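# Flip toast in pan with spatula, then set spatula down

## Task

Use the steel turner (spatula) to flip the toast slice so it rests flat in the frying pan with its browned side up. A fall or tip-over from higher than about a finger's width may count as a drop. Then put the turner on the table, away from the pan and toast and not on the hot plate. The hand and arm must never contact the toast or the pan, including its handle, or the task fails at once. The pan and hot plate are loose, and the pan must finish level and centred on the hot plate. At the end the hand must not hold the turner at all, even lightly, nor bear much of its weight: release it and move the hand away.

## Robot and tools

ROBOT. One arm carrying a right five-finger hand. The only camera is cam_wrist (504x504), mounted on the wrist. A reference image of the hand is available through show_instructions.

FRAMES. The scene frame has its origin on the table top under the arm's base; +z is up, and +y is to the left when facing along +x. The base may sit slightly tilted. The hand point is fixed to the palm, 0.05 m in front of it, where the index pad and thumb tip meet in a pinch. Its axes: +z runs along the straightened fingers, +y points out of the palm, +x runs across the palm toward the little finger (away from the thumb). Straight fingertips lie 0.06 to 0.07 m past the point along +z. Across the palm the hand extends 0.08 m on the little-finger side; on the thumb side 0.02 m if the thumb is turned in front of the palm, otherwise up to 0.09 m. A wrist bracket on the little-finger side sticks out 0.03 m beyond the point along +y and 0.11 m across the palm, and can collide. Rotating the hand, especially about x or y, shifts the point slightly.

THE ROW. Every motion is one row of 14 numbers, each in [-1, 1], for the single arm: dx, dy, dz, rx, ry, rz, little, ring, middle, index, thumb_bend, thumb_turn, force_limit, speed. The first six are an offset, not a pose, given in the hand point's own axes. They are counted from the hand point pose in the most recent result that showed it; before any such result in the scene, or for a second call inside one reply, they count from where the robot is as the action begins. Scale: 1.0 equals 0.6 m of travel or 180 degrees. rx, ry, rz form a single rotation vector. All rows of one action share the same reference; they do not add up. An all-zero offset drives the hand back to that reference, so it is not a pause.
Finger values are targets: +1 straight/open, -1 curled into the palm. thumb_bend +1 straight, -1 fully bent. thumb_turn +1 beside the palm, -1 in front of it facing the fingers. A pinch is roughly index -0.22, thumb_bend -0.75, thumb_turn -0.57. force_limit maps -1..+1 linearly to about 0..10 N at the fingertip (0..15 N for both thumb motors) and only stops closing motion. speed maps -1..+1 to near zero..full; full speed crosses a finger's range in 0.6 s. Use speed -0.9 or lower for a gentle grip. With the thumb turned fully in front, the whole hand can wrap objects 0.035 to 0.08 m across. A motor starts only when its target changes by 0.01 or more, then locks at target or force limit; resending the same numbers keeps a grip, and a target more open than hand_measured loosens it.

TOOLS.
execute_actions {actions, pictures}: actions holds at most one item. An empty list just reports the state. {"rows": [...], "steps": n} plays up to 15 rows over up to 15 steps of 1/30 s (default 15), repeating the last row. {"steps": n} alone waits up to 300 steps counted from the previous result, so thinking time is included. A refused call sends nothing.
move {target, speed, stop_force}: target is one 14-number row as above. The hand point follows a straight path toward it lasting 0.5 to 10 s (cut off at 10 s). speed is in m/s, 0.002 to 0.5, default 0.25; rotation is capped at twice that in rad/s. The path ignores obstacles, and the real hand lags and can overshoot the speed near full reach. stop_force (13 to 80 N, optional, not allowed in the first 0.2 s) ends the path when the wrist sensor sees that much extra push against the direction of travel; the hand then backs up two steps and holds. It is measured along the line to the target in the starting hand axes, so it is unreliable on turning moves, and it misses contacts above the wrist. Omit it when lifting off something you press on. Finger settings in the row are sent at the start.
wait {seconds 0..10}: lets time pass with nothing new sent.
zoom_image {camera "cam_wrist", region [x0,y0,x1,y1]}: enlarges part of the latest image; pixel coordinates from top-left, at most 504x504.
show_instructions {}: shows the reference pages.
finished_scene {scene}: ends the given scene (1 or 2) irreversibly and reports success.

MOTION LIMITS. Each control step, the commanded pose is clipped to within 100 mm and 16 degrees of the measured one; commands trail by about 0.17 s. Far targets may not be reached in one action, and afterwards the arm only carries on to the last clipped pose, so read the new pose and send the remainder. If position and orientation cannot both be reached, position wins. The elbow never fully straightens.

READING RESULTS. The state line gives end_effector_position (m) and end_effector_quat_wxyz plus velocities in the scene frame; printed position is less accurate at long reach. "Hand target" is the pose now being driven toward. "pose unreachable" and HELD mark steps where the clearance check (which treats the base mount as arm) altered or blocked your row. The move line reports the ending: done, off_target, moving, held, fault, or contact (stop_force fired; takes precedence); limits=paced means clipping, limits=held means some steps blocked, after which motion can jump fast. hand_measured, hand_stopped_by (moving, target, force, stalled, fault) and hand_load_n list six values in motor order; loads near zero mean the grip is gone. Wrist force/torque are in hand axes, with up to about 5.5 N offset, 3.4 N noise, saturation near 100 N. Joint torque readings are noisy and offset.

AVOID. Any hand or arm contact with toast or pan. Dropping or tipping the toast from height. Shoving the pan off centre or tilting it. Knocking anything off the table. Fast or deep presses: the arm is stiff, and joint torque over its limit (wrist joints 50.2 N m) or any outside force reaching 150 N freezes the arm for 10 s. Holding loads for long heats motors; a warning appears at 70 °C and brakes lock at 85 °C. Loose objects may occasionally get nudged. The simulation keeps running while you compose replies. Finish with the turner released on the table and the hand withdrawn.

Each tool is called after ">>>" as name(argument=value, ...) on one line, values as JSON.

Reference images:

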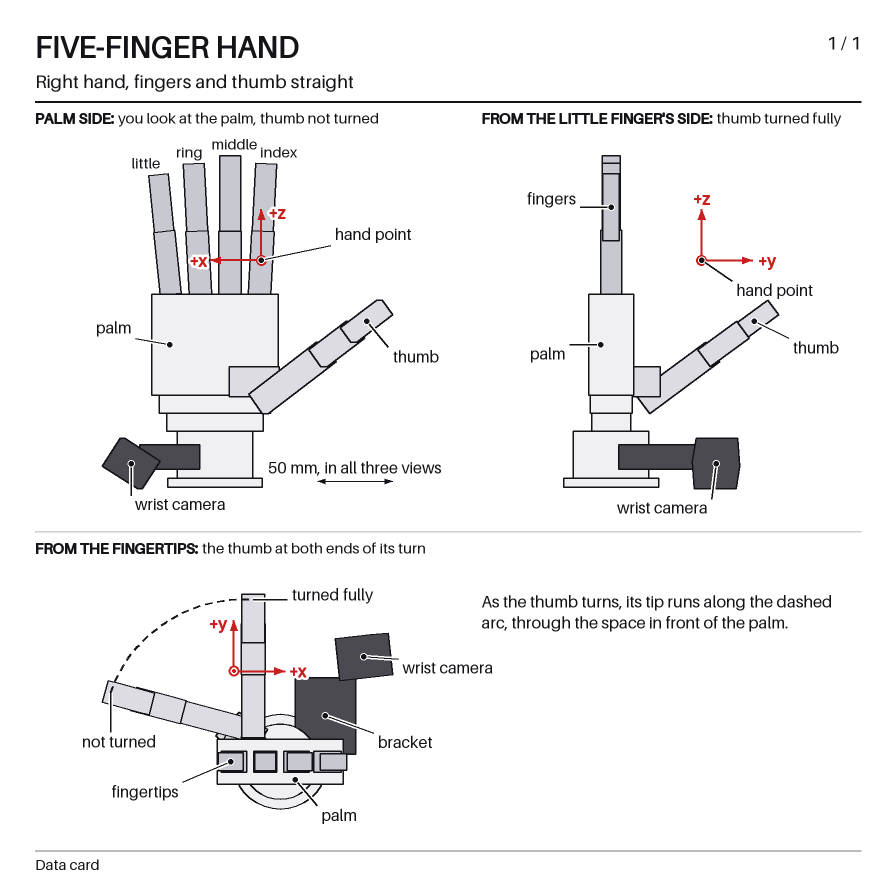

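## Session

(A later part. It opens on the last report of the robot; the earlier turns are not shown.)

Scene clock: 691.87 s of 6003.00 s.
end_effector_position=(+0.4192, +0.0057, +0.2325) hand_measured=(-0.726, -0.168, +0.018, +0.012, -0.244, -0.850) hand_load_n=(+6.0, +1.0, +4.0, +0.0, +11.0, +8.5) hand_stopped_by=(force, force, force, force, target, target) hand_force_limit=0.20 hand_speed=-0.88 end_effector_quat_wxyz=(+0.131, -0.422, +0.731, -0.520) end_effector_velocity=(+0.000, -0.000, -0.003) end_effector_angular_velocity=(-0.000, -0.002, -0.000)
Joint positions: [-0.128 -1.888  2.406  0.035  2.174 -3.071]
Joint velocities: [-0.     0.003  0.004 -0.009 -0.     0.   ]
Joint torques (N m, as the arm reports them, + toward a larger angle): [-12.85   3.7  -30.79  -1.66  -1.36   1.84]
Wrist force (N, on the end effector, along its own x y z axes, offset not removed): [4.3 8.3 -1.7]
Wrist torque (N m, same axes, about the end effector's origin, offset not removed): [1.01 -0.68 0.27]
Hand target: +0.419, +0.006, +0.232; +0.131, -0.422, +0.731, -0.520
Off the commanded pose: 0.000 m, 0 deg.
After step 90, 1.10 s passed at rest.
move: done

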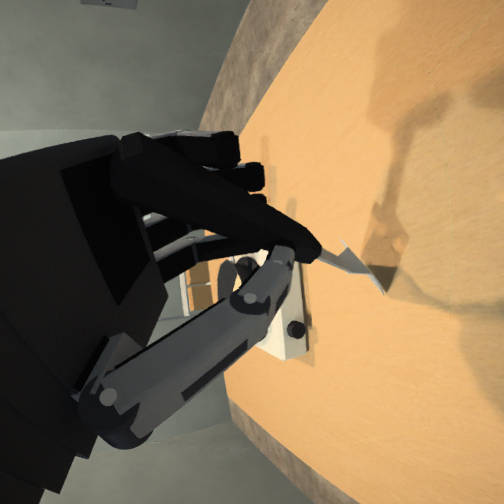

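>>> move(target=[0.002, -0.007, -0.0035, -0.0392, -0.0133, 0.0045, -1, -1, -0.45, -0.45, -0.25, -0.85, 0.2, -0.88], speed=0.04)

>>> zoom_image(camera="cam_wrist", region=[300, 190, 460, 350])

Scene clock: 703.70 s of 6003.00 s.
end_effector_position=(+0.4191, +0.0057, +0.2372) hand_measured=(-0.726, -0.168, +0.018, +0.012, -0.244, -0.850) hand_load_n=(+6.0, +1.0, +4.0, +0.0, +10.5, +8.5) hand_stopped_by=(force, force, force, force, target, target) hand_force_limit=0.20 hand_speed=-0.88 end_effector_quat_wxyz=(+0.124, -0.434, +0.761, -0.465) end_effector_velocity=(+0.000, -0.000, +0.000) end_effector_angular_velocity=(+0.011, +0.008, -0.000)
Joint positions: [-0.197 -1.879  2.356  0.189  2.065 -3.032]
Joint velocities: [-0.008  0.002 -0.005  0.014 -0.012  0.002]
Joint torques (N m, as the arm reports them, + toward a larger angle): [-11.49   1.72 -48.73   2.79  -1.51   1.65]
Wrist force (N, on the end effector, along its own x y z axes, offset not removed): [0.6 5.7 -3.4]
Wrist torque (N m, same axes, about the end effector's origin, offset not removed): [0.85 0.11 -0.11]
Hand target: +0.419, +0.006, +0.237; +0.124, -0.434, +0.762, -0.465
Off the commanded pose: 0.000 m, 0 deg.
After step 90, 6.93 s passed at rest.
move: done

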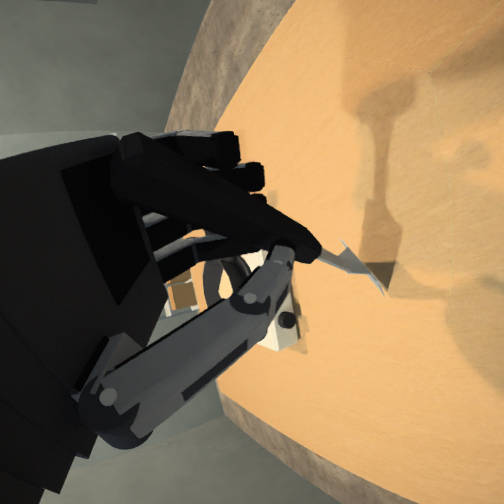

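Region (300, 190, 460, 350) of cam_wrist's 504x504 image, scaled by 3.150, with more detail than that image has.

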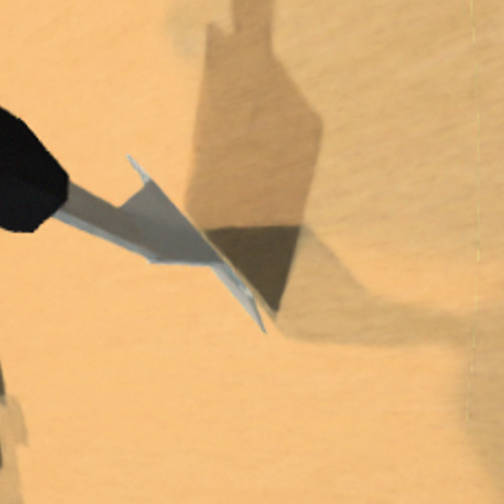

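>>> execute_actions(actions=[])

Scene clock: 720.10 s of 6003.00 s.
end_effector_position=(+0.4191, +0.0057, +0.2373) hand_measured=(-0.726, -0.168, +0.018, +0.012, -0.244, -0.850) hand_load_n=(+6.0, +1.0, +4.0, +0.0, +10.5, +8.5) hand_stopped_by=(force, force, force, force, target, target) hand_force_limit=0.20 hand_speed=-0.88 end_effector_quat_wxyz=(+0.124, -0.434, +0.762, -0.465) end_effector_velocity=(+0.000, -0.000, +0.000) end_effector_angular_velocity=(-0.001, -0.000, -0.001)
Joint positions: [-0.198 -1.879  2.355  0.191  2.064 -3.032]
Joint velocities: [ 0.     0.    -0.001 -0.     0.001  0.   ]
Joint torques (N m, as the arm reports them, + toward a larger angle): [-11.27   3.12 -49.18   2.69  -1.48   1.99]
Wrist force (N, on the end effector, along its own x y z axes, offset not removed): [3.0 4.7 -1.0]
Wrist torque (N m, same axes, about the end effector's origin, offset not removed): [0.61 -0.48 0.18]
Hand target: +0.419, +0.006, +0.237; +0.124, -0.434, +0.762, -0.465
Off the commanded pose: 0.000 m, 0 deg.
Steps of this call (steps 1 to 90: nothing new was sent; then 13.40 s passed at rest). Readings (end_effector_position | what the end effector reports):
1: (+0.4191, +0.0057, +0.2372) | hand_measured=(-0.726, -0.168, +0.018, +0.012, -0.244, -0.850) hand_load_n=(+6.0, +1.0, +4.0, +0.0, +10.5, +8.5) hand_stopped_by=(force, force, force, force, target, target) hand_force_limit=0.20 hand_speed=-0.88
2: (+0.4191, +0.0057, +0.2373) | hand_measured=(-0.726, -0.168, +0.018, +0.012, -0.244, -0.850) hand_load_n=(+6.0, +1.0, +4.0, +0.0, +10.5, +8.5) hand_stopped_by=(force, force, force, force, target, target) hand_force_limit=0.20 hand_speed=-0.88
4: (+0.4191, +0.0057, +0.2373) | hand_measured=(-0.726, -0.168, +0.018, +0.012, -0.244, -0.850) hand_load_n=(+6.0, +1.0, +4.0, +0.0, +10.5, +8.5) hand_stopped_by=(force, force, force, force, target, target) hand_force_limit=0.20 hand_speed=-0.88
8: (+0.4191, +0.0057, +0.2373) | hand_measured=(-0.726, -0.168, +0.018, +0.012, -0.244, -0.850) hand_load_n=(+6.0, +1.0, +4.0, +0.0, +10.5, +8.5) hand_stopped_by=(force, force, force, force, target, target) hand_force_limit=0.20 hand_speed=-0.88
90: the state above

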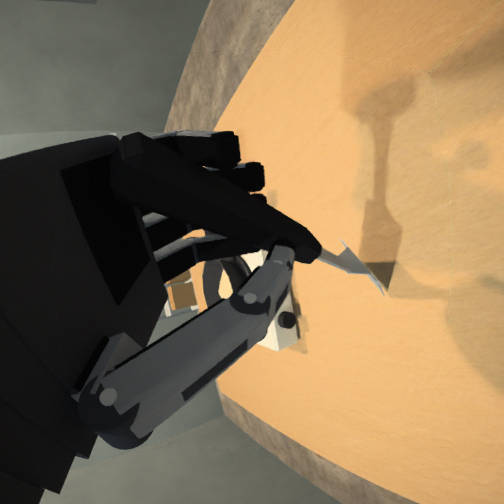

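>>> move(target=[-0.0065, -0.3045, -0.0057, 0, 0, 0, -1, -1, -0.45, -0.45, -0.25, -0.85, 0.2, -0.88], speed=0.1)

Scene clock: 733.80 s of 6003.00 s.
end_effector_position=(+0.5193, -0.0239, +0.3869) hand_measured=(-0.726, -0.168, +0.018, +0.012, -0.244, -0.850) hand_load_n=(+6.0, +1.0, +4.0, +0.0, +10.5, +8.5) hand_stopped_by=(force, force, force, force, target, target) hand_force_limit=0.20 hand_speed=-0.88 end_effector_quat_wxyz=(+0.124, -0.434, +0.761, -0.465) end_effector_velocity=(+0.001, -0.000, +0.002) end_effector_angular_velocity=(+0.000, -0.001, +0.000)
Joint positions: [-0.234 -1.798  2.019  0.435  2.036 -3.057]
Joint velocities: [-0.     0.001 -0.005  0.003 -0.    -0.   ]
Joint torques (N m, as the arm reports them, + toward a larger angle): [-11.4   -6.2  -53.94   2.45  -1.63  -1.82]
Wrist force (N, on the end effector, along its own x y z axes, offset not removed): [-0.4 7.4 -3.2]
Wrist torque (N m, same axes, about the end effector's origin, offset not removed): [1.22 0.09 0.09]
Hand target: +0.520, -0.024, +0.387; +0.124, -0.434, +0.762, -0.465
Off the commanded pose: 0.000 m, 0 deg.
After step 90, 8.33 s passed at rest.
move: done

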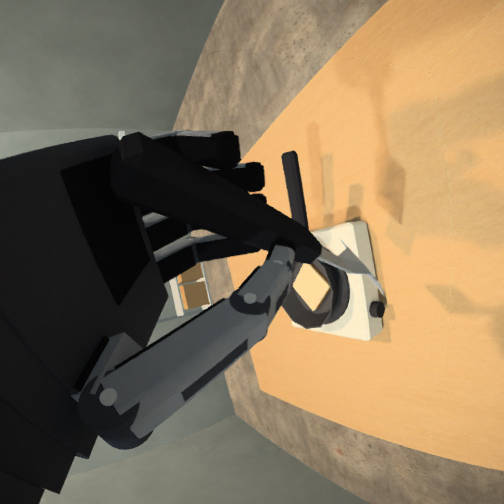

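>>> move(target=[-0.0969, -0.1630, 0.2091, 0, 0, 0, -1, -1, -0.45, -0.45, -0.25, -0.85, 0.2, -0.88], speed=0.1)

>>> zoom_image(camera="cam_wrist", region=[252, 130, 504, 382])

Scene clock: 739.40 s of 6003.00 s.
end_effector_position=(+0.6812, -0.0727, +0.3865) hand_measured=(-0.726, -0.168, +0.018, +0.012, -0.244, -0.850) hand_load_n=(+5.0, +1.0, +4.0, +0.0, +11.0, +8.5) hand_stopped_by=(force, force, force, force, target, target) hand_force_limit=0.20 hand_speed=-0.88 end_effector_quat_wxyz=(+0.124, -0.434, +0.761, -0.465) end_effector_velocity=(+0.002, -0.001, +0.001) end_effector_angular_velocity=(+0.000, -0.000, -0.000)
Joint positions: [-0.257 -1.522  1.772  0.4    2.017 -3.072]
Joint velocities: [-0.     0.003 -0.004  0.001 -0.     0.   ]
Joint torques (N m, as the arm reports them, + toward a larger angle): [-12.5  -32.13 -52.57   2.61  -1.64  -1.96]
Wrist force (N, on the end effector, along its own x y z axes, offset not removed): [2.3 1.7 -3.7]
Wrist torque (N m, same axes, about the end effector's origin, offset not removed): [0.24 -0.22 -0.09]
Hand target: +0.682, -0.073, +0.387; +0.124, -0.434, +0.761, -0.465
Off the commanded pose: 0.000 m, 0 deg.
After step 90, 0.40 s passed at rest.
move: done

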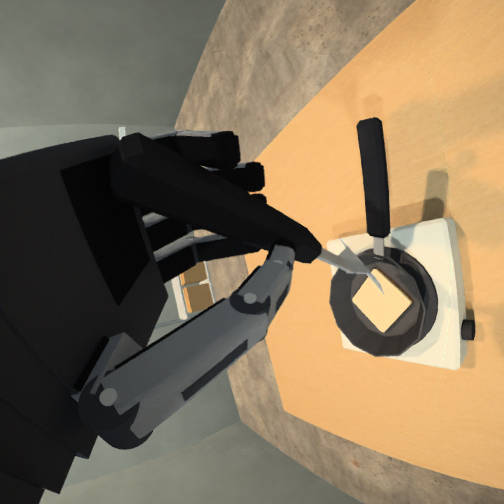

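Region (252, 130, 504, 382) of cam_wrist's 504x504 image, scaled by 2.000, with more detail than that image has.

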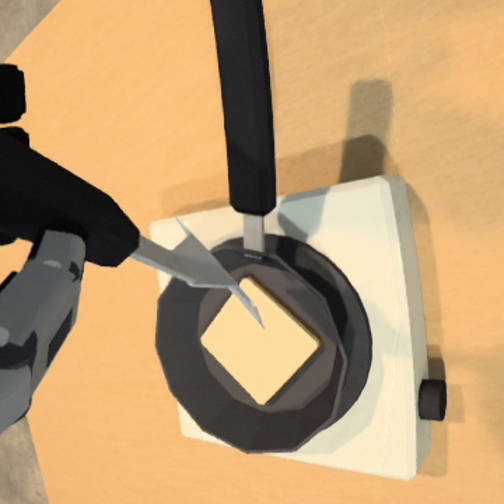

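>>> zoom_image(camera="cam_wrist", region=[310, 220, 470, 380])

Region (310, 220, 470, 380) of cam_wrist's 504x504 image, scaled by 3.150, with more detail than that image has.

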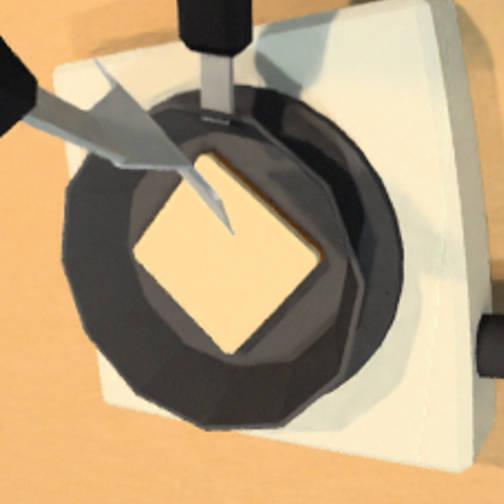

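>>> move(target=[-0.0428, 0.0490, 0.0017, 0, 0, 0, -1, -1, -0.45, -0.45, -0.25, -0.85, 0.2, -0.88], speed=0.04)

>>> zoom_image(camera="cam_wrist", region=[300, 210, 468, 378])

Scene clock: 860.77 s of 6003.00 s.
end_effector_position=(+0.6809, -0.0480, +0.3566) hand_measured=(-0.726, -0.168, +0.018, +0.012, -0.244, -0.850) hand_load_n=(+5.0, +1.0, +4.0, +0.0, +11.0, +8.5) hand_stopped_by=(force, force, force, force, target, target) hand_force_limit=0.20 hand_speed=-0.88 end_effector_quat_wxyz=(+0.124, -0.434, +0.762, -0.465) end_effector_velocity=(+0.000, +0.001, -0.002) end_effector_angular_velocity=(-0.000, +0.000, -0.001)
Joint positions: [-0.209 -1.502  1.806  0.36   2.055 -3.04 ]
Joint velocities: [ 0.003  0.002  0.002 -0.003  0.003  0.002]
Joint torques (N m, as the arm reports them, + toward a larger angle): [ 12.83 -31.09 -34.02  -1.44   3.13   1.89]
Wrist force (N, on the end effector, along its own x y z axes, offset not removed): [4.0 4.7 -3.5]
Wrist torque (N m, same axes, about the end effector's origin, offset not removed): [0.76 -0.48 0.13]
Hand target: +0.681, -0.048, +0.356; +0.124, -0.434, +0.762, -0.465
Off the commanded pose: 0.000 m, 0 deg.
After step 90, 117.00 s passed at rest.
move: done

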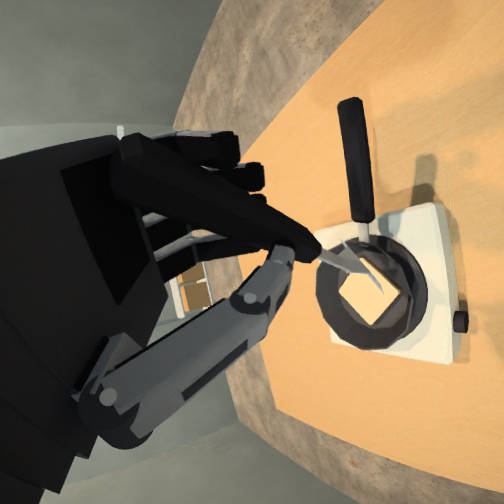

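Region (300, 210, 468, 378) of cam_wrist's 504x504 image, scaled by 3.000, with more detail than that image has.

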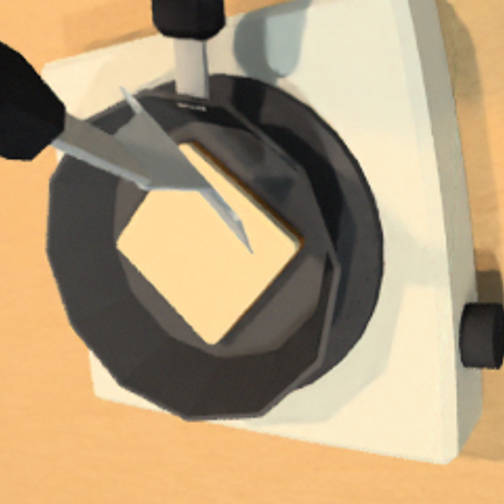

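>>> move(target=[0.0025, 0.0333, 0.0125, 0, 0, 0, -1, -1, -0.45, -0.45, -0.25, -0.85, 0.2, -0.88], speed=0.03)

>>> zoom_image(camera="cam_wrist", region=[300, 210, 468, 378])

Scene clock: 870.57 s of 6003.00 s.
end_effector_position=(+0.6736, -0.0498, +0.3369) hand_measured=(-0.726, -0.168, +0.018, +0.012, -0.244, -0.850) hand_load_n=(+5.0, +1.0, +4.0, +0.0, +11.0, +8.5) hand_stopped_by=(force, force, force, force, target, target) hand_force_limit=0.20 hand_speed=-0.88 end_effector_quat_wxyz=(+0.124, -0.434, +0.762, -0.465) end_effector_velocity=(+0.000, +0.000, -0.002) end_effector_angular_velocity=(-0.000, -0.003, +0.001)
Joint positions: [-0.215 -1.505  1.845  0.322  2.05  -3.044]
Joint velocities: [-0.    -0.     0.004 -0.007 -0.001 -0.001]
Joint torques (N m, as the arm reports them, + toward a larger angle): [-12.94 -58.32 -34.57  -1.5   -1.64  -1.67]
Wrist force (N, on the end effector, along its own x y z axes, offset not removed): [-0.7 5.5 -3.4]
Wrist torque (N m, same axes, about the end effector's origin, offset not removed): [0.93 0.16 -0.30]
Hand target: +0.674, -0.050, +0.337; +0.124, -0.434, +0.762, -0.465
Off the commanded pose: 0.000 m, 0 deg.
After step 90, 5.73 s passed at rest.
move: done

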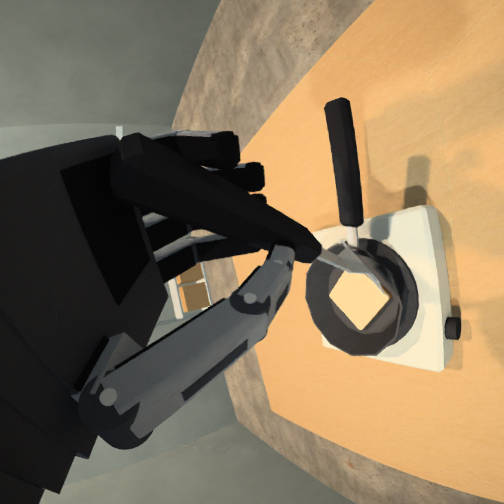

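Region (300, 210, 468, 378) of cam_wrist's 504x504 image, scaled by 3.000, with more detail than that image has.

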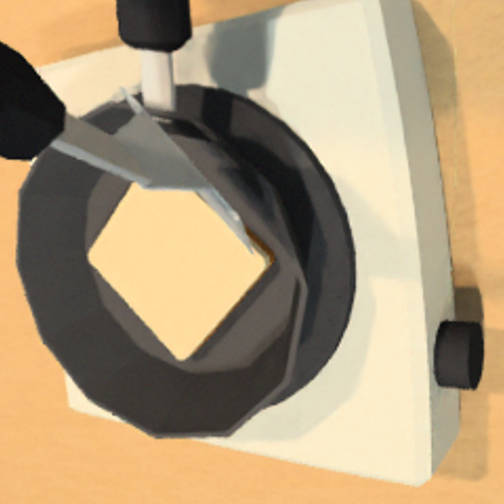

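>>> move(target=[-0.0023, -0.0136, 0.0198, 0.00956, -0.03627, -0.02391, -1, -1, -0.45, -0.45, -0.25, -0.85, 0.2, -0.88], speed=0.03)

>>> zoom_image(camera="cam_wrist", region=[300, 210, 468, 378])

Scene clock: 889.73 s of 6003.00 s.
end_effector_position=(+0.6858, -0.0573, +0.3369) hand_measured=(-0.726, -0.168, +0.018, +0.012, -0.244, -0.850) hand_load_n=(+5.0, +1.0, +4.0, +0.0, +11.0, +8.5) hand_stopped_by=(force, force, force, force, target, target) hand_force_limit=0.20 hand_speed=-0.88 end_effector_quat_wxyz=(+0.156, -0.486, +0.730, -0.455) end_effector_velocity=(+0.001, -0.001, -0.000) end_effector_angular_velocity=(-0.000, +0.000, +0.014)
Joint positions: [-0.272 -1.525  1.861  0.276  1.893 -3.169]
Joint velocities: [-0.006 -0.001  0.002 -0.004 -0.016 -0.012]
Joint torques (N m, as the arm reports them, + toward a larger angle): [-13.19 -58.64 -34.74  -1.34  -1.91  -1.76]
Wrist force (N, on the end effector, along its own x y z axes, offset not removed): [0.6 7.0 1.2]
Wrist torque (N m, same axes, about the end effector's origin, offset not removed): [1.12 -0.20 0.01]
Hand target: +0.686, -0.057, +0.337; +0.156, -0.487, +0.729, -0.455
Off the commanded pose: 0.000 m, 0 deg.
After step 90, 13.60 s passed at rest.
move: done

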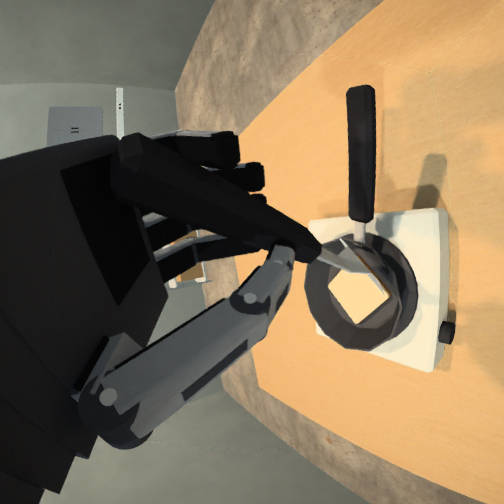

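Region (300, 210, 468, 378) of cam_wrist's 504x504 image, scaled by 3.000, with more detail than that image has.

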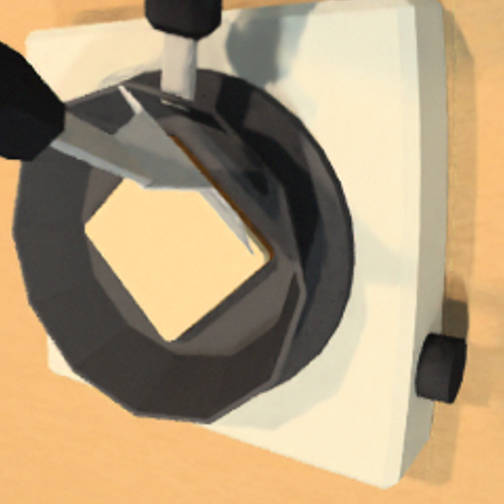

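>>> move(target=[-0.0054, 0.0204, 0.01345, 0, 0, 0, -1, -1, -0.45, -0.45, -0.25, -0.85, 0.2, -0.88], speed=0.02)

>>> zoom_image(camera="cam_wrist", region=[300, 210, 440, 350])

Scene clock: 898.07 s of 6003.00 s.
end_effector_position=(+0.6858, -0.0574, +0.3222) hand_measured=(-0.726, -0.168, +0.018, +0.012, -0.244, -0.850) hand_load_n=(+5.0, +1.0, +4.0, +0.0, +11.0, +8.0) hand_stopped_by=(force, force, force, force, target, target) hand_force_limit=0.20 hand_speed=-0.88 end_effector_quat_wxyz=(+0.156, -0.486, +0.730, -0.455) end_effector_velocity=(-0.000, -0.001, -0.002) end_effector_angular_velocity=(-0.000, -0.001, -0.002)
Joint positions: [-0.272 -1.517  1.879  0.249  1.893 -3.169]
Joint velocities: [-0.001  0.001  0.003 -0.004  0.001  0.001]
Joint torques (N m, as the arm reports them, + toward a larger angle): [  8.74 -29.39 -34.9   -1.16   3.07   2.02]
Wrist force (N, on the end effector, along its own x y z axes, offset not removed): [0.9 6.6 0.4]
Wrist torque (N m, same axes, about the end effector's origin, offset not removed): [0.74 -0.21 -0.12]
Hand target: +0.686, -0.057, +0.322; +0.156, -0.486, +0.730, -0.455
Off the commanded pose: 0.000 m, 0 deg.
After step 90, 4.30 s passed at rest.
move: done

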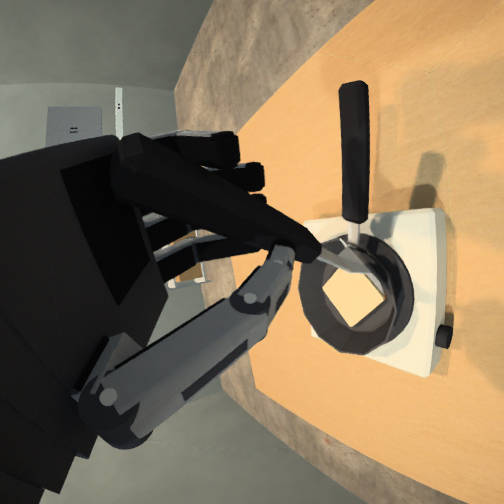

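Region (300, 210, 440, 350) of cam_wrist's 504x504 image, scaled by 3.600, with more detail than that image has.

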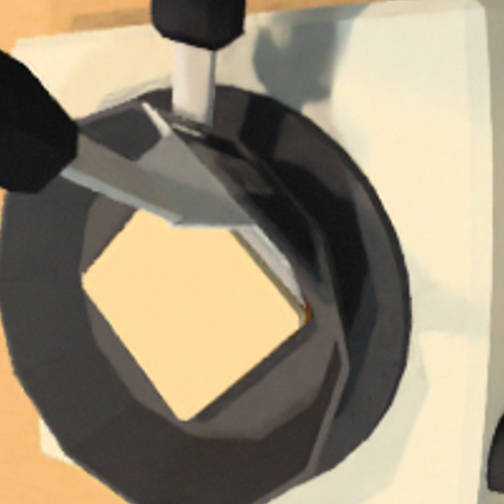

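>>> move(target=[-0.00215, 0.00816, 0.00538, 0, 0, 0, -1, -1, -0.45, -0.45, -0.25, -0.85, 0.2, -0.88], speed=0.01)

>>> zoom_image(camera="cam_wrist", region=[320, 220, 420, 320])

Scene clock: 906.13 s of 6003.00 s.
end_effector_position=(+0.6857, -0.0574, +0.3165) hand_measured=(-0.726, -0.168, +0.018, +0.012, -0.244, -0.850) hand_load_n=(+5.0, +1.0, +4.0, +0.0, +11.0, +8.0) hand_stopped_by=(force, force, force, force, target, target) hand_force_limit=0.20 hand_speed=-0.88 end_effector_quat_wxyz=(+0.156, -0.486, +0.730, -0.455) end_effector_velocity=(+0.000, +0.001, -0.002) end_effector_angular_velocity=(-0.000, -0.001, +0.001)
Joint positions: [-0.272 -1.513  1.886  0.239  1.893 -3.169]
Joint velocities: [ 0.001  0.001  0.003 -0.004 -0.001 -0.   ]
Joint torques (N m, as the arm reports them, + toward a larger angle): [  8.87 -29.9  -34.66  -1.32   2.86   1.85]
Wrist force (N, on the end effector, along its own x y z axes, offset not removed): [-0.8 3.3 0.9]
Wrist torque (N m, same axes, about the end effector's origin, offset not removed): [0.24 0.12 -0.24]
Hand target: +0.686, -0.057, +0.316; +0.156, -0.486, +0.730, -0.455
Off the commanded pose: 0.000 m, 0 deg.
After step 90, 4.27 s passed at rest.
move: done

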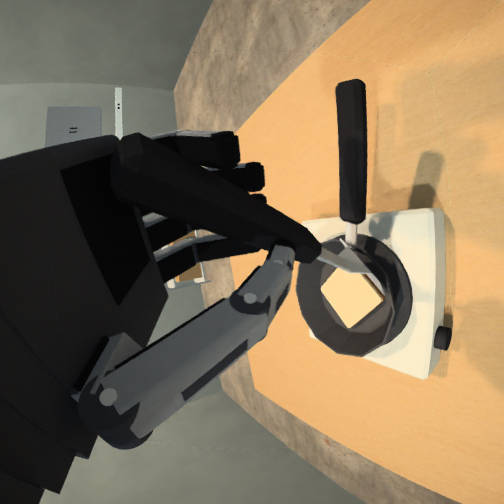

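Region (320, 220, 420, 320) of cam_wrist's 504x504 image, scaled by 5.040, with more detail than that image has.

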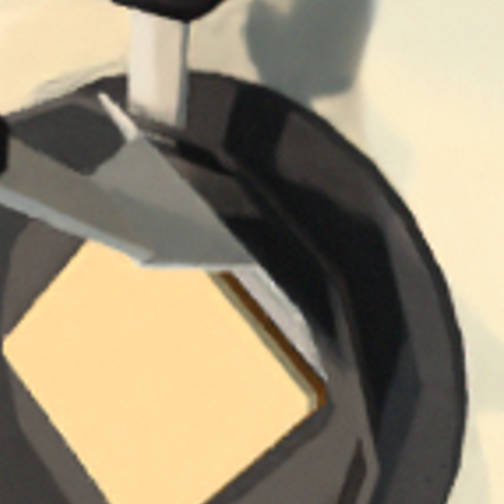

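>>> move(target=[-0.00108, 0.00408, 0.00269, 0, 0, 0, -1, -1, -0.45, -0.45, -0.25, -0.85, 0.2, -0.88], speed=0.006)

>>> zoom_image(camera="cam_wrist", region=[340, 250, 410, 320])

Scene clock: 912.03 s of 6003.00 s.
end_effector_position=(+0.6857, -0.0574, +0.3137) hand_measured=(-0.726, -0.168, +0.018, +0.012, -0.244, -0.850) hand_load_n=(+5.0, +1.0, +4.0, +0.0, +11.0, +8.0) hand_stopped_by=(force, force, force, force, target, target) hand_force_limit=0.20 hand_speed=-0.88 end_effector_quat_wxyz=(+0.156, -0.486, +0.730, -0.455) end_effector_velocity=(+0.000, -0.000, -0.001) end_effector_angular_velocity=(-0.001, -0.001, -0.000)
Joint positions: [-0.272 -1.512  1.89   0.234  1.893 -3.169]
Joint velocities: [-0.     0.001  0.002 -0.004  0.001 -0.   ]
Joint torques (N m, as the arm reports them, + toward a larger angle): [ 10.16 -30.23 -33.69  -2.11   2.9    2.11]
Wrist force (N, on the end effector, along its own x y z axes, offset not removed): [1.3 3.9 -3.9]
Wrist torque (N m, same axes, about the end effector's origin, offset not removed): [0.67 -0.04 -0.12]
Hand target: +0.686, -0.057, +0.313; +0.156, -0.486, +0.730, -0.455
Off the commanded pose: 0.000 m, 0 deg.
After step 90, 2.20 s passed at rest.
move: done

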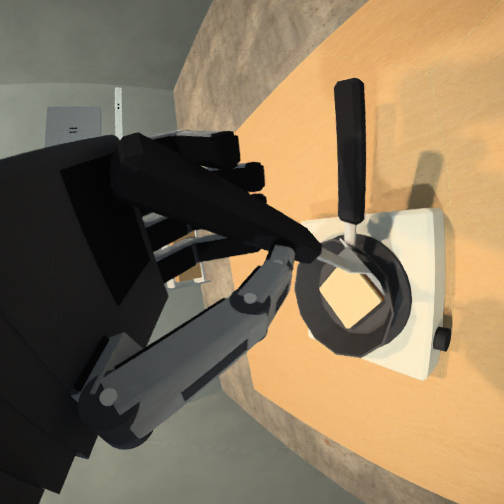

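Region (340, 250, 410, 320) of cam_wrist's 504x504 image, scaled by 7.200, with more detail than that image has.

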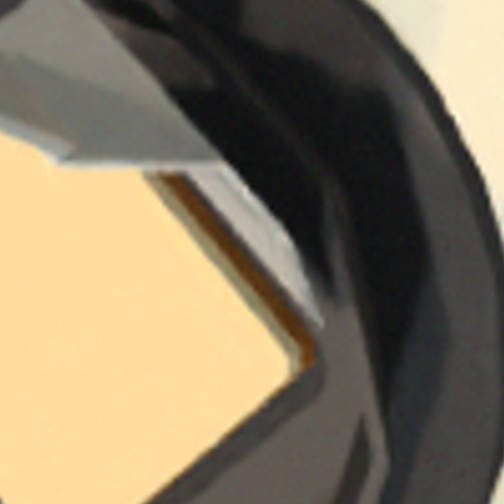

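>>> move(target=[-0.00108, 0.00408, 0.00269, 0, 0, 0, -1, -1, -0.45, -0.45, -0.25, -0.85, 0.2, -0.88], speed=0.006)

>>> zoom_image(camera="cam_wrist", region=[340, 250, 410, 320])

Scene clock: 919.07 s of 6003.00 s.
end_effector_position=(+0.6857, -0.0574, +0.3108) hand_measured=(-0.726, -0.168, +0.018, +0.012, -0.244, -0.850) hand_load_n=(+5.0, +1.0, +4.0, +0.0, +11.0, +8.0) hand_stopped_by=(force, force, force, force, target, target) hand_force_limit=0.20 hand_speed=-0.88 end_effector_quat_wxyz=(+0.156, -0.486, +0.730, -0.455) end_effector_velocity=(-0.000, +0.000, -0.002) end_effector_angular_velocity=(-0.000, +0.000, +0.000)
Joint positions: [-0.272 -1.51   1.893  0.228  1.894 -3.169]
Joint velocities: [ 0.     0.001  0.002 -0.003  0.     0.   ]
Joint torques (N m, as the arm reports them, + toward a larger angle): [  9.23 -30.07 -35.22  -1.57   2.85   2.14]
Wrist force (N, on the end effector, along its own x y z axes, offset not removed): [1.6 3.8 0.1]
Wrist torque (N m, same axes, about the end effector's origin, offset not removed): [0.40 -0.13 0.04]
Hand target: +0.686, -0.057, +0.311; +0.156, -0.486, +0.730, -0.455
Off the commanded pose: 0.000 m, 0 deg.
After step 90, 3.33 s passed at rest.
move: done

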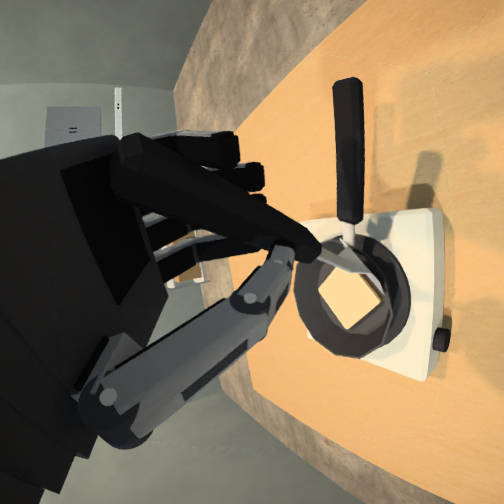

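Region (340, 250, 410, 320) of cam_wrist's 504x504 image, scaled by 7.200, with more detail than that image has.

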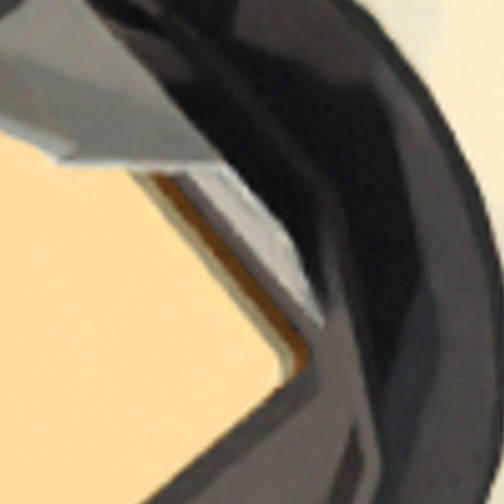

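>>> move(target=[-0.00143, 0.00544, 0.00359, 0, 0, 0, -1, -1, -0.45, -0.45, -0.25, -0.85, 0.2, -0.88], speed=0.006)

>>> zoom_image(camera="cam_wrist", region=[340, 250, 410, 320])

Scene clock: 922.90 s of 6003.00 s.
end_effector_position=(+0.6857, -0.0574, +0.3070) hand_measured=(-0.726, -0.168, +0.018, +0.012, -0.244, -0.850) hand_load_n=(+5.0, +1.0, +4.0, +0.0, +11.0, +8.0) hand_stopped_by=(force, force, force, force, target, target) hand_force_limit=0.20 hand_speed=-0.88 end_effector_quat_wxyz=(+0.156, -0.486, +0.730, -0.455) end_effector_velocity=(-0.000, +0.000, -0.001) end_effector_angular_velocity=(-0.000, -0.001, +0.000)
Joint positions: [-0.272 -1.507  1.898  0.221  1.894 -3.169]
Joint velocities: [ 0.    -0.     0.001 -0.002 -0.     0.   ]
Joint torques (N m, as the arm reports them, + toward a larger angle): [ 10.5  -30.21 -33.88  -1.69   2.76   1.89]
Wrist force (N, on the end effector, along its own x y z axes, offset not removed): [3.7 6.6 -1.3]
Wrist torque (N m, same axes, about the end effector's origin, offset not removed): [1.06 -0.51 0.12]
Hand target: +0.686, -0.057, +0.307; +0.156, -0.486, +0.730, -0.455
Off the commanded pose: 0.000 m, 0 deg.
move: done

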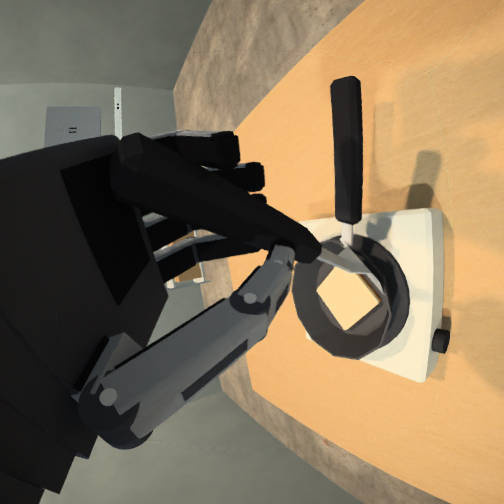

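Region (340, 250, 410, 320) of cam_wrist's 504x504 image, scaled by 7.200, with more detail than that image has.

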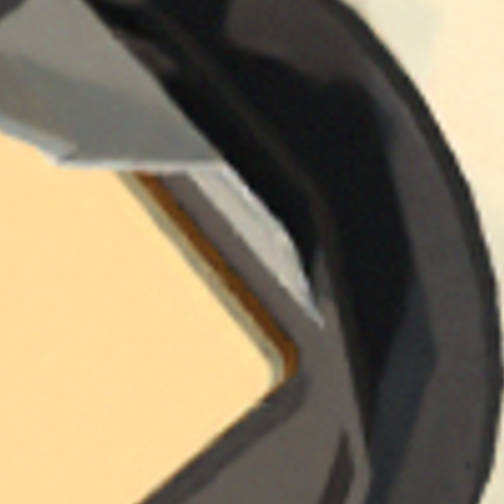

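>>> move(target=[-0.0183, -0.0063, 0.0053, 0, 0, 0, -1, -1, -0.45, -0.45, -0.25, -0.85, 0.2, -0.88], speed=0.008)

>>> zoom_image(camera="cam_wrist", region=[290, 230, 420, 360])

Scene clock: 929.00 s of 6003.00 s.
end_effector_position=(+0.6951, -0.0502, +0.3060) hand_measured=(-0.726, -0.168, +0.018, +0.012, -0.244, -0.850) hand_load_n=(+5.0, +1.0, +4.0, +0.0, +11.0, +8.0) hand_stopped_by=(force, force, force, force, target, target) hand_force_limit=0.20 hand_speed=-0.88 end_effector_quat_wxyz=(+0.156, -0.486, +0.730, -0.455) end_effector_velocity=(+0.002, +0.002, -0.001) end_effector_angular_velocity=(-0.000, +0.000, +0.001)
Joint positions: [-0.253 -1.489  1.88   0.224  1.909 -3.158]
Joint velocities: [ 0.004  0.003 -0.002  0.     0.002  0.002]
Joint torques (N m, as the arm reports them, + toward a larger angle): [ 10.25 -31.88 -50.     2.45   2.71   2.05]
Wrist force (N, on the end effector, along its own x y z axes, offset not removed): [-1.3 4.5 0.7]
Wrist torque (N m, same axes, about the end effector's origin, offset not removed): [0.46 0.25 -0.38]
Hand target: +0.695, -0.050, +0.306; +0.156, -0.486, +0.730, -0.455
Off the commanded pose: 0.000 m, 0 deg.
After step 90, 1.37 s passed at rest.
move: done

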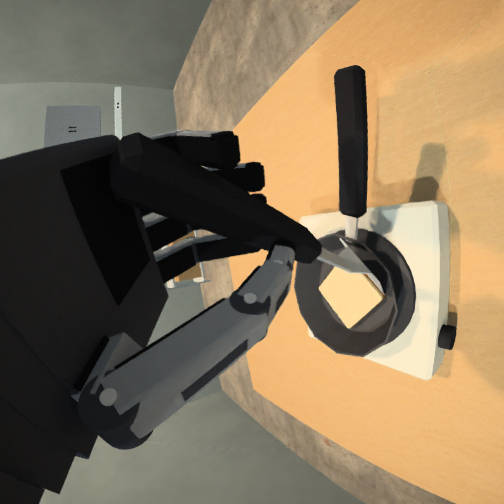

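Region (290, 230, 420, 360) of cam_wrist's 504x504 image, scaled by 3.877, with more detail than that image has.

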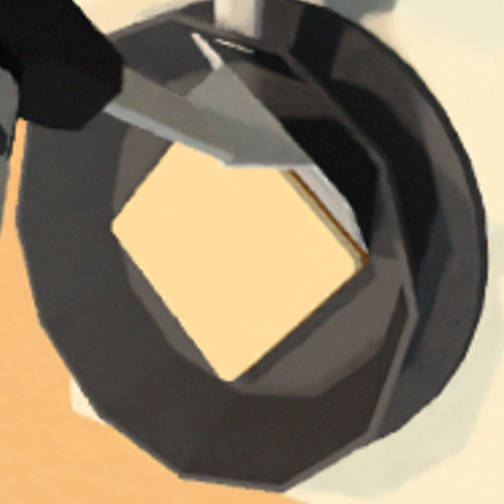

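>>> zoom_image(camera="cam_wrist", region=[340, 250, 410, 320])

Region (340, 250, 410, 320) of cam_wrist's 504x504 image, scaled by 7.200, with more detail than that image has.

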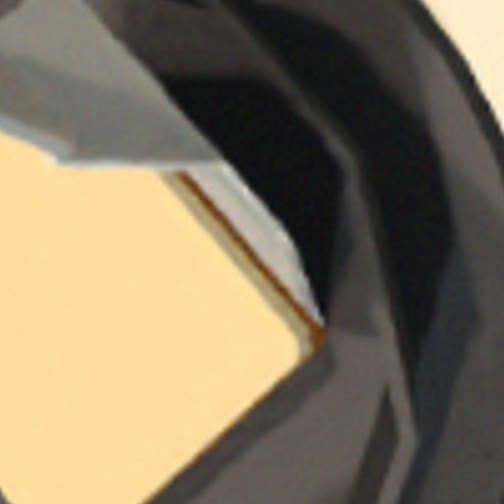

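>>> move(target=[-0.01796, -0.00764, 0.00445, 0, 0, 0, -1, -1, -0.45, -0.45, -0.25, -0.85, 0.2, -0.88], speed=0.008)

>>> zoom_image(camera="cam_wrist", region=[290, 220, 430, 360])

Scene clock: 954.30 s of 6003.00 s.
end_effector_position=(+0.7045, -0.0431, +0.3059) hand_measured=(-0.726, -0.168, +0.018, +0.012, -0.244, -0.850) hand_load_n=(+5.0, +0.5, +4.0, +0.0, +11.0, +8.0) hand_stopped_by=(force, force, force, force, target, target) hand_force_limit=0.20 hand_speed=-0.88 end_effector_quat_wxyz=(+0.156, -0.486, +0.730, -0.455) end_effector_velocity=(+0.001, +0.001, +0.000) end_effector_angular_velocity=(+0.001, +0.001, +0.000)
Joint positions: [-0.236 -1.472  1.861  0.229  1.923 -3.147]
Joint velocities: [ 0.003  0.003 -0.003  0.003  0.002  0.002]
Joint torques (N m, as the arm reports them, + toward a larger angle): [  8.95 -34.01 -51.41   2.36   2.8    1.81]
Wrist force (N, on the end effector, along its own x y z axes, offset not removed): [-1.6 7.9 -3.5]
Wrist torque (N m, same axes, about the end effector's origin, offset not removed): [1.12 0.43 -0.24]
Hand target: +0.705, -0.043, +0.306; +0.156, -0.486, +0.730, -0.455
Off the commanded pose: 0.000 m, 0 deg.
After step 90, 20.60 s passed at rest.
move: done

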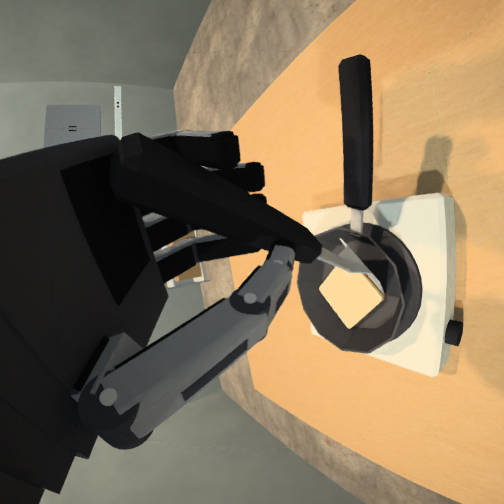

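Region (290, 220, 430, 360) of cam_wrist's 504x504 image, scaled by 3.600, with more detail than that image has.

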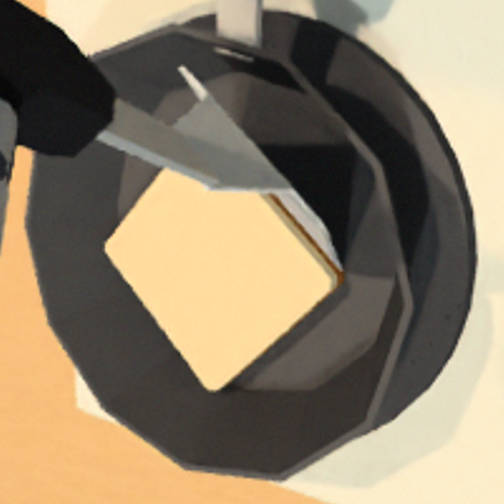

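>>> move(target=[0.0864, 0.0879, 0.0059, 0.0365, -0.0409, 0.0769, -1, -1, -0.45, -0.45, -0.25, -0.85, 0.2, -0.88], speed=0.025)

>>> zoom_image(camera="cam_wrist", region=[290, 220, 430, 360])

Scene clock: 968.60 s of 6003.00 s.
end_effector_position=(+0.6521, -0.0829, +0.2726) hand_measured=(-0.726, -0.168, +0.018, +0.012, -0.244, -0.850) hand_load_n=(+5.0, +1.0, +4.0, +0.0, +11.0, +8.0) hand_stopped_by=(force, force, force, force, target, target) hand_force_limit=0.20 hand_speed=-0.88 end_effector_quat_wxyz=(+0.282, -0.414, +0.744, -0.442) end_effector_velocity=(-0.002, -0.001, -0.001) end_effector_angular_velocity=(+0.007, -0.009, +0.001)
Joint positions: [-0.449 -1.626  2.121 -0.021  1.617 -3.044]
Joint velocities: [-0.01  -0.006  0.01  -0.009 -0.014  0.005]
Joint torques (N m, as the arm reports them, + toward a larger angle): [-10.99 -45.25 -32.68  -2.01  -2.16   1.47]
Wrist force (N, on the end effector, along its own x y z axes, offset not removed): [0.3 4.1 0.1]
Wrist torque (N m, same axes, about the end effector's origin, offset not removed): [0.44 0.13 -0.16]
Hand target: +0.652, -0.083, +0.272; +0.283, -0.413, +0.744, -0.442
Off the commanded pose: 0.000 m, 0 deg.
After step 90, 5.13 s passed at rest.
move: done

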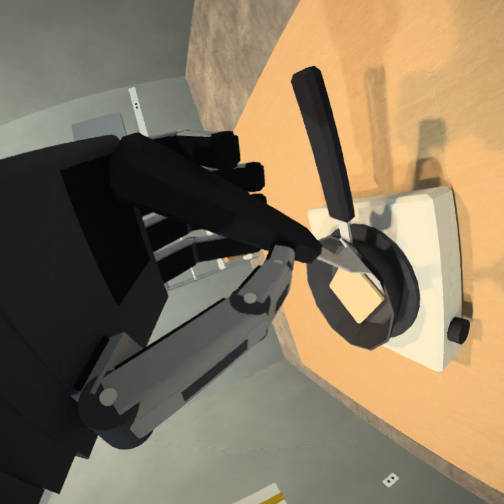

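Region (290, 220, 430, 360) of cam_wrist's 504x504 image, scaled by 3.600, with more detail than that image has.

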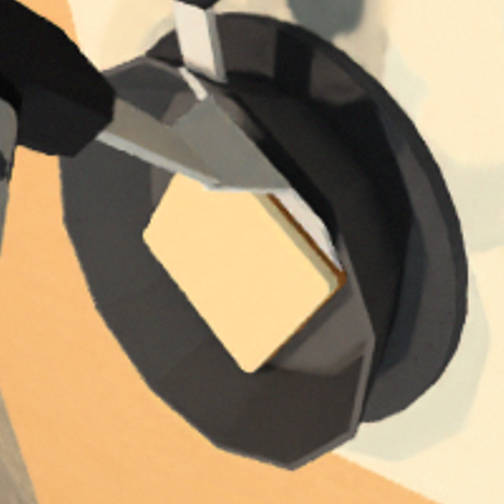

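>>> zoom_image(camera="cam_wrist", region=[330, 230, 410, 310])

Region (330, 230, 410, 310) of cam_wrist's 504x504 image, scaled by 6.300, with more detail than that image has.

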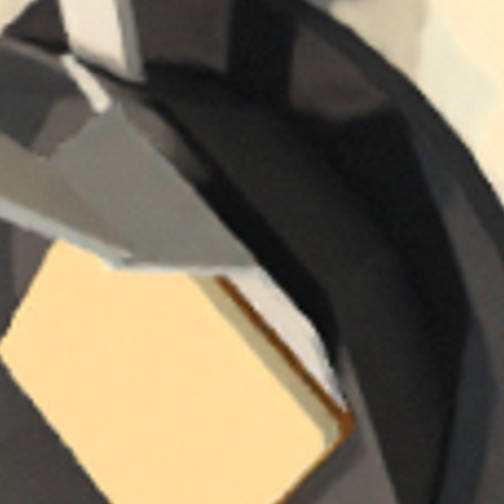

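>>> move(target=[-0.02247, -0.01268, 0.0039, -0.00858, 0.00962, -0.01809, -1, -1, -0.45, -0.45, -0.25, -0.85, 0.2, -0.88], speed=0.012)

>>> zoom_image(camera="cam_wrist", region=[330, 230, 410, 310])

Scene clock: 996.73 s of 6003.00 s.
end_effector_position=(+0.6634, -0.0743, +0.2790) hand_measured=(-0.726, -0.168, +0.018, +0.012, -0.244, -0.850) hand_load_n=(+5.0, +0.5, +4.0, +0.0, +11.0, +8.0) hand_stopped_by=(force, force, force, force, target, target) hand_force_limit=0.20 hand_speed=-0.88 end_effector_quat_wxyz=(+0.253, -0.431, +0.742, -0.446) end_effector_velocity=(+0.002, +0.001, +0.001) end_effector_angular_velocity=(-0.004, +0.003, +0.002)
Joint positions: [-0.396 -1.595  2.066  0.033  1.692 -3.073]
Joint velocities: [ 0.005  0.003 -0.005  0.004  0.005 -0.002]
Joint torques (N m, as the arm reports them, + toward a larger angle): [ 10.52 -23.85 -50.09   1.8    2.38  -1.61]
Wrist force (N, on the end effector, along its own x y z axes, offset not removed): [0.9 9.6 1.6]
Wrist torque (N m, same axes, about the end effector's origin, offset not removed): [1.12 -0.05 -0.16]
Hand target: +0.664, -0.074, +0.279; +0.253, -0.432, +0.742, -0.446
Off the commanded pose: 0.000 m, 0 deg.
After step 90, 21.93 s passed at rest.
move: done

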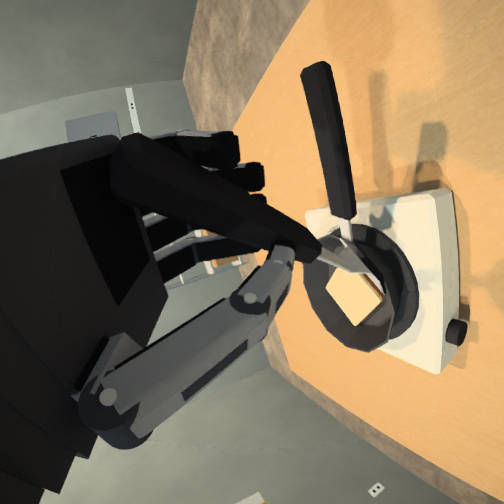

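Region (330, 230, 410, 310) of cam_wrist's 504x504 image, scaled by 6.300, with more detail than that image has.

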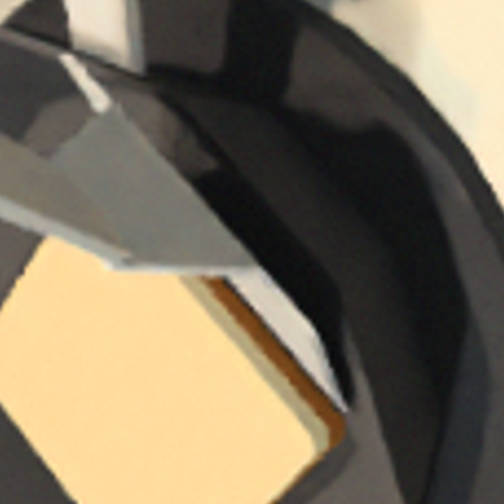

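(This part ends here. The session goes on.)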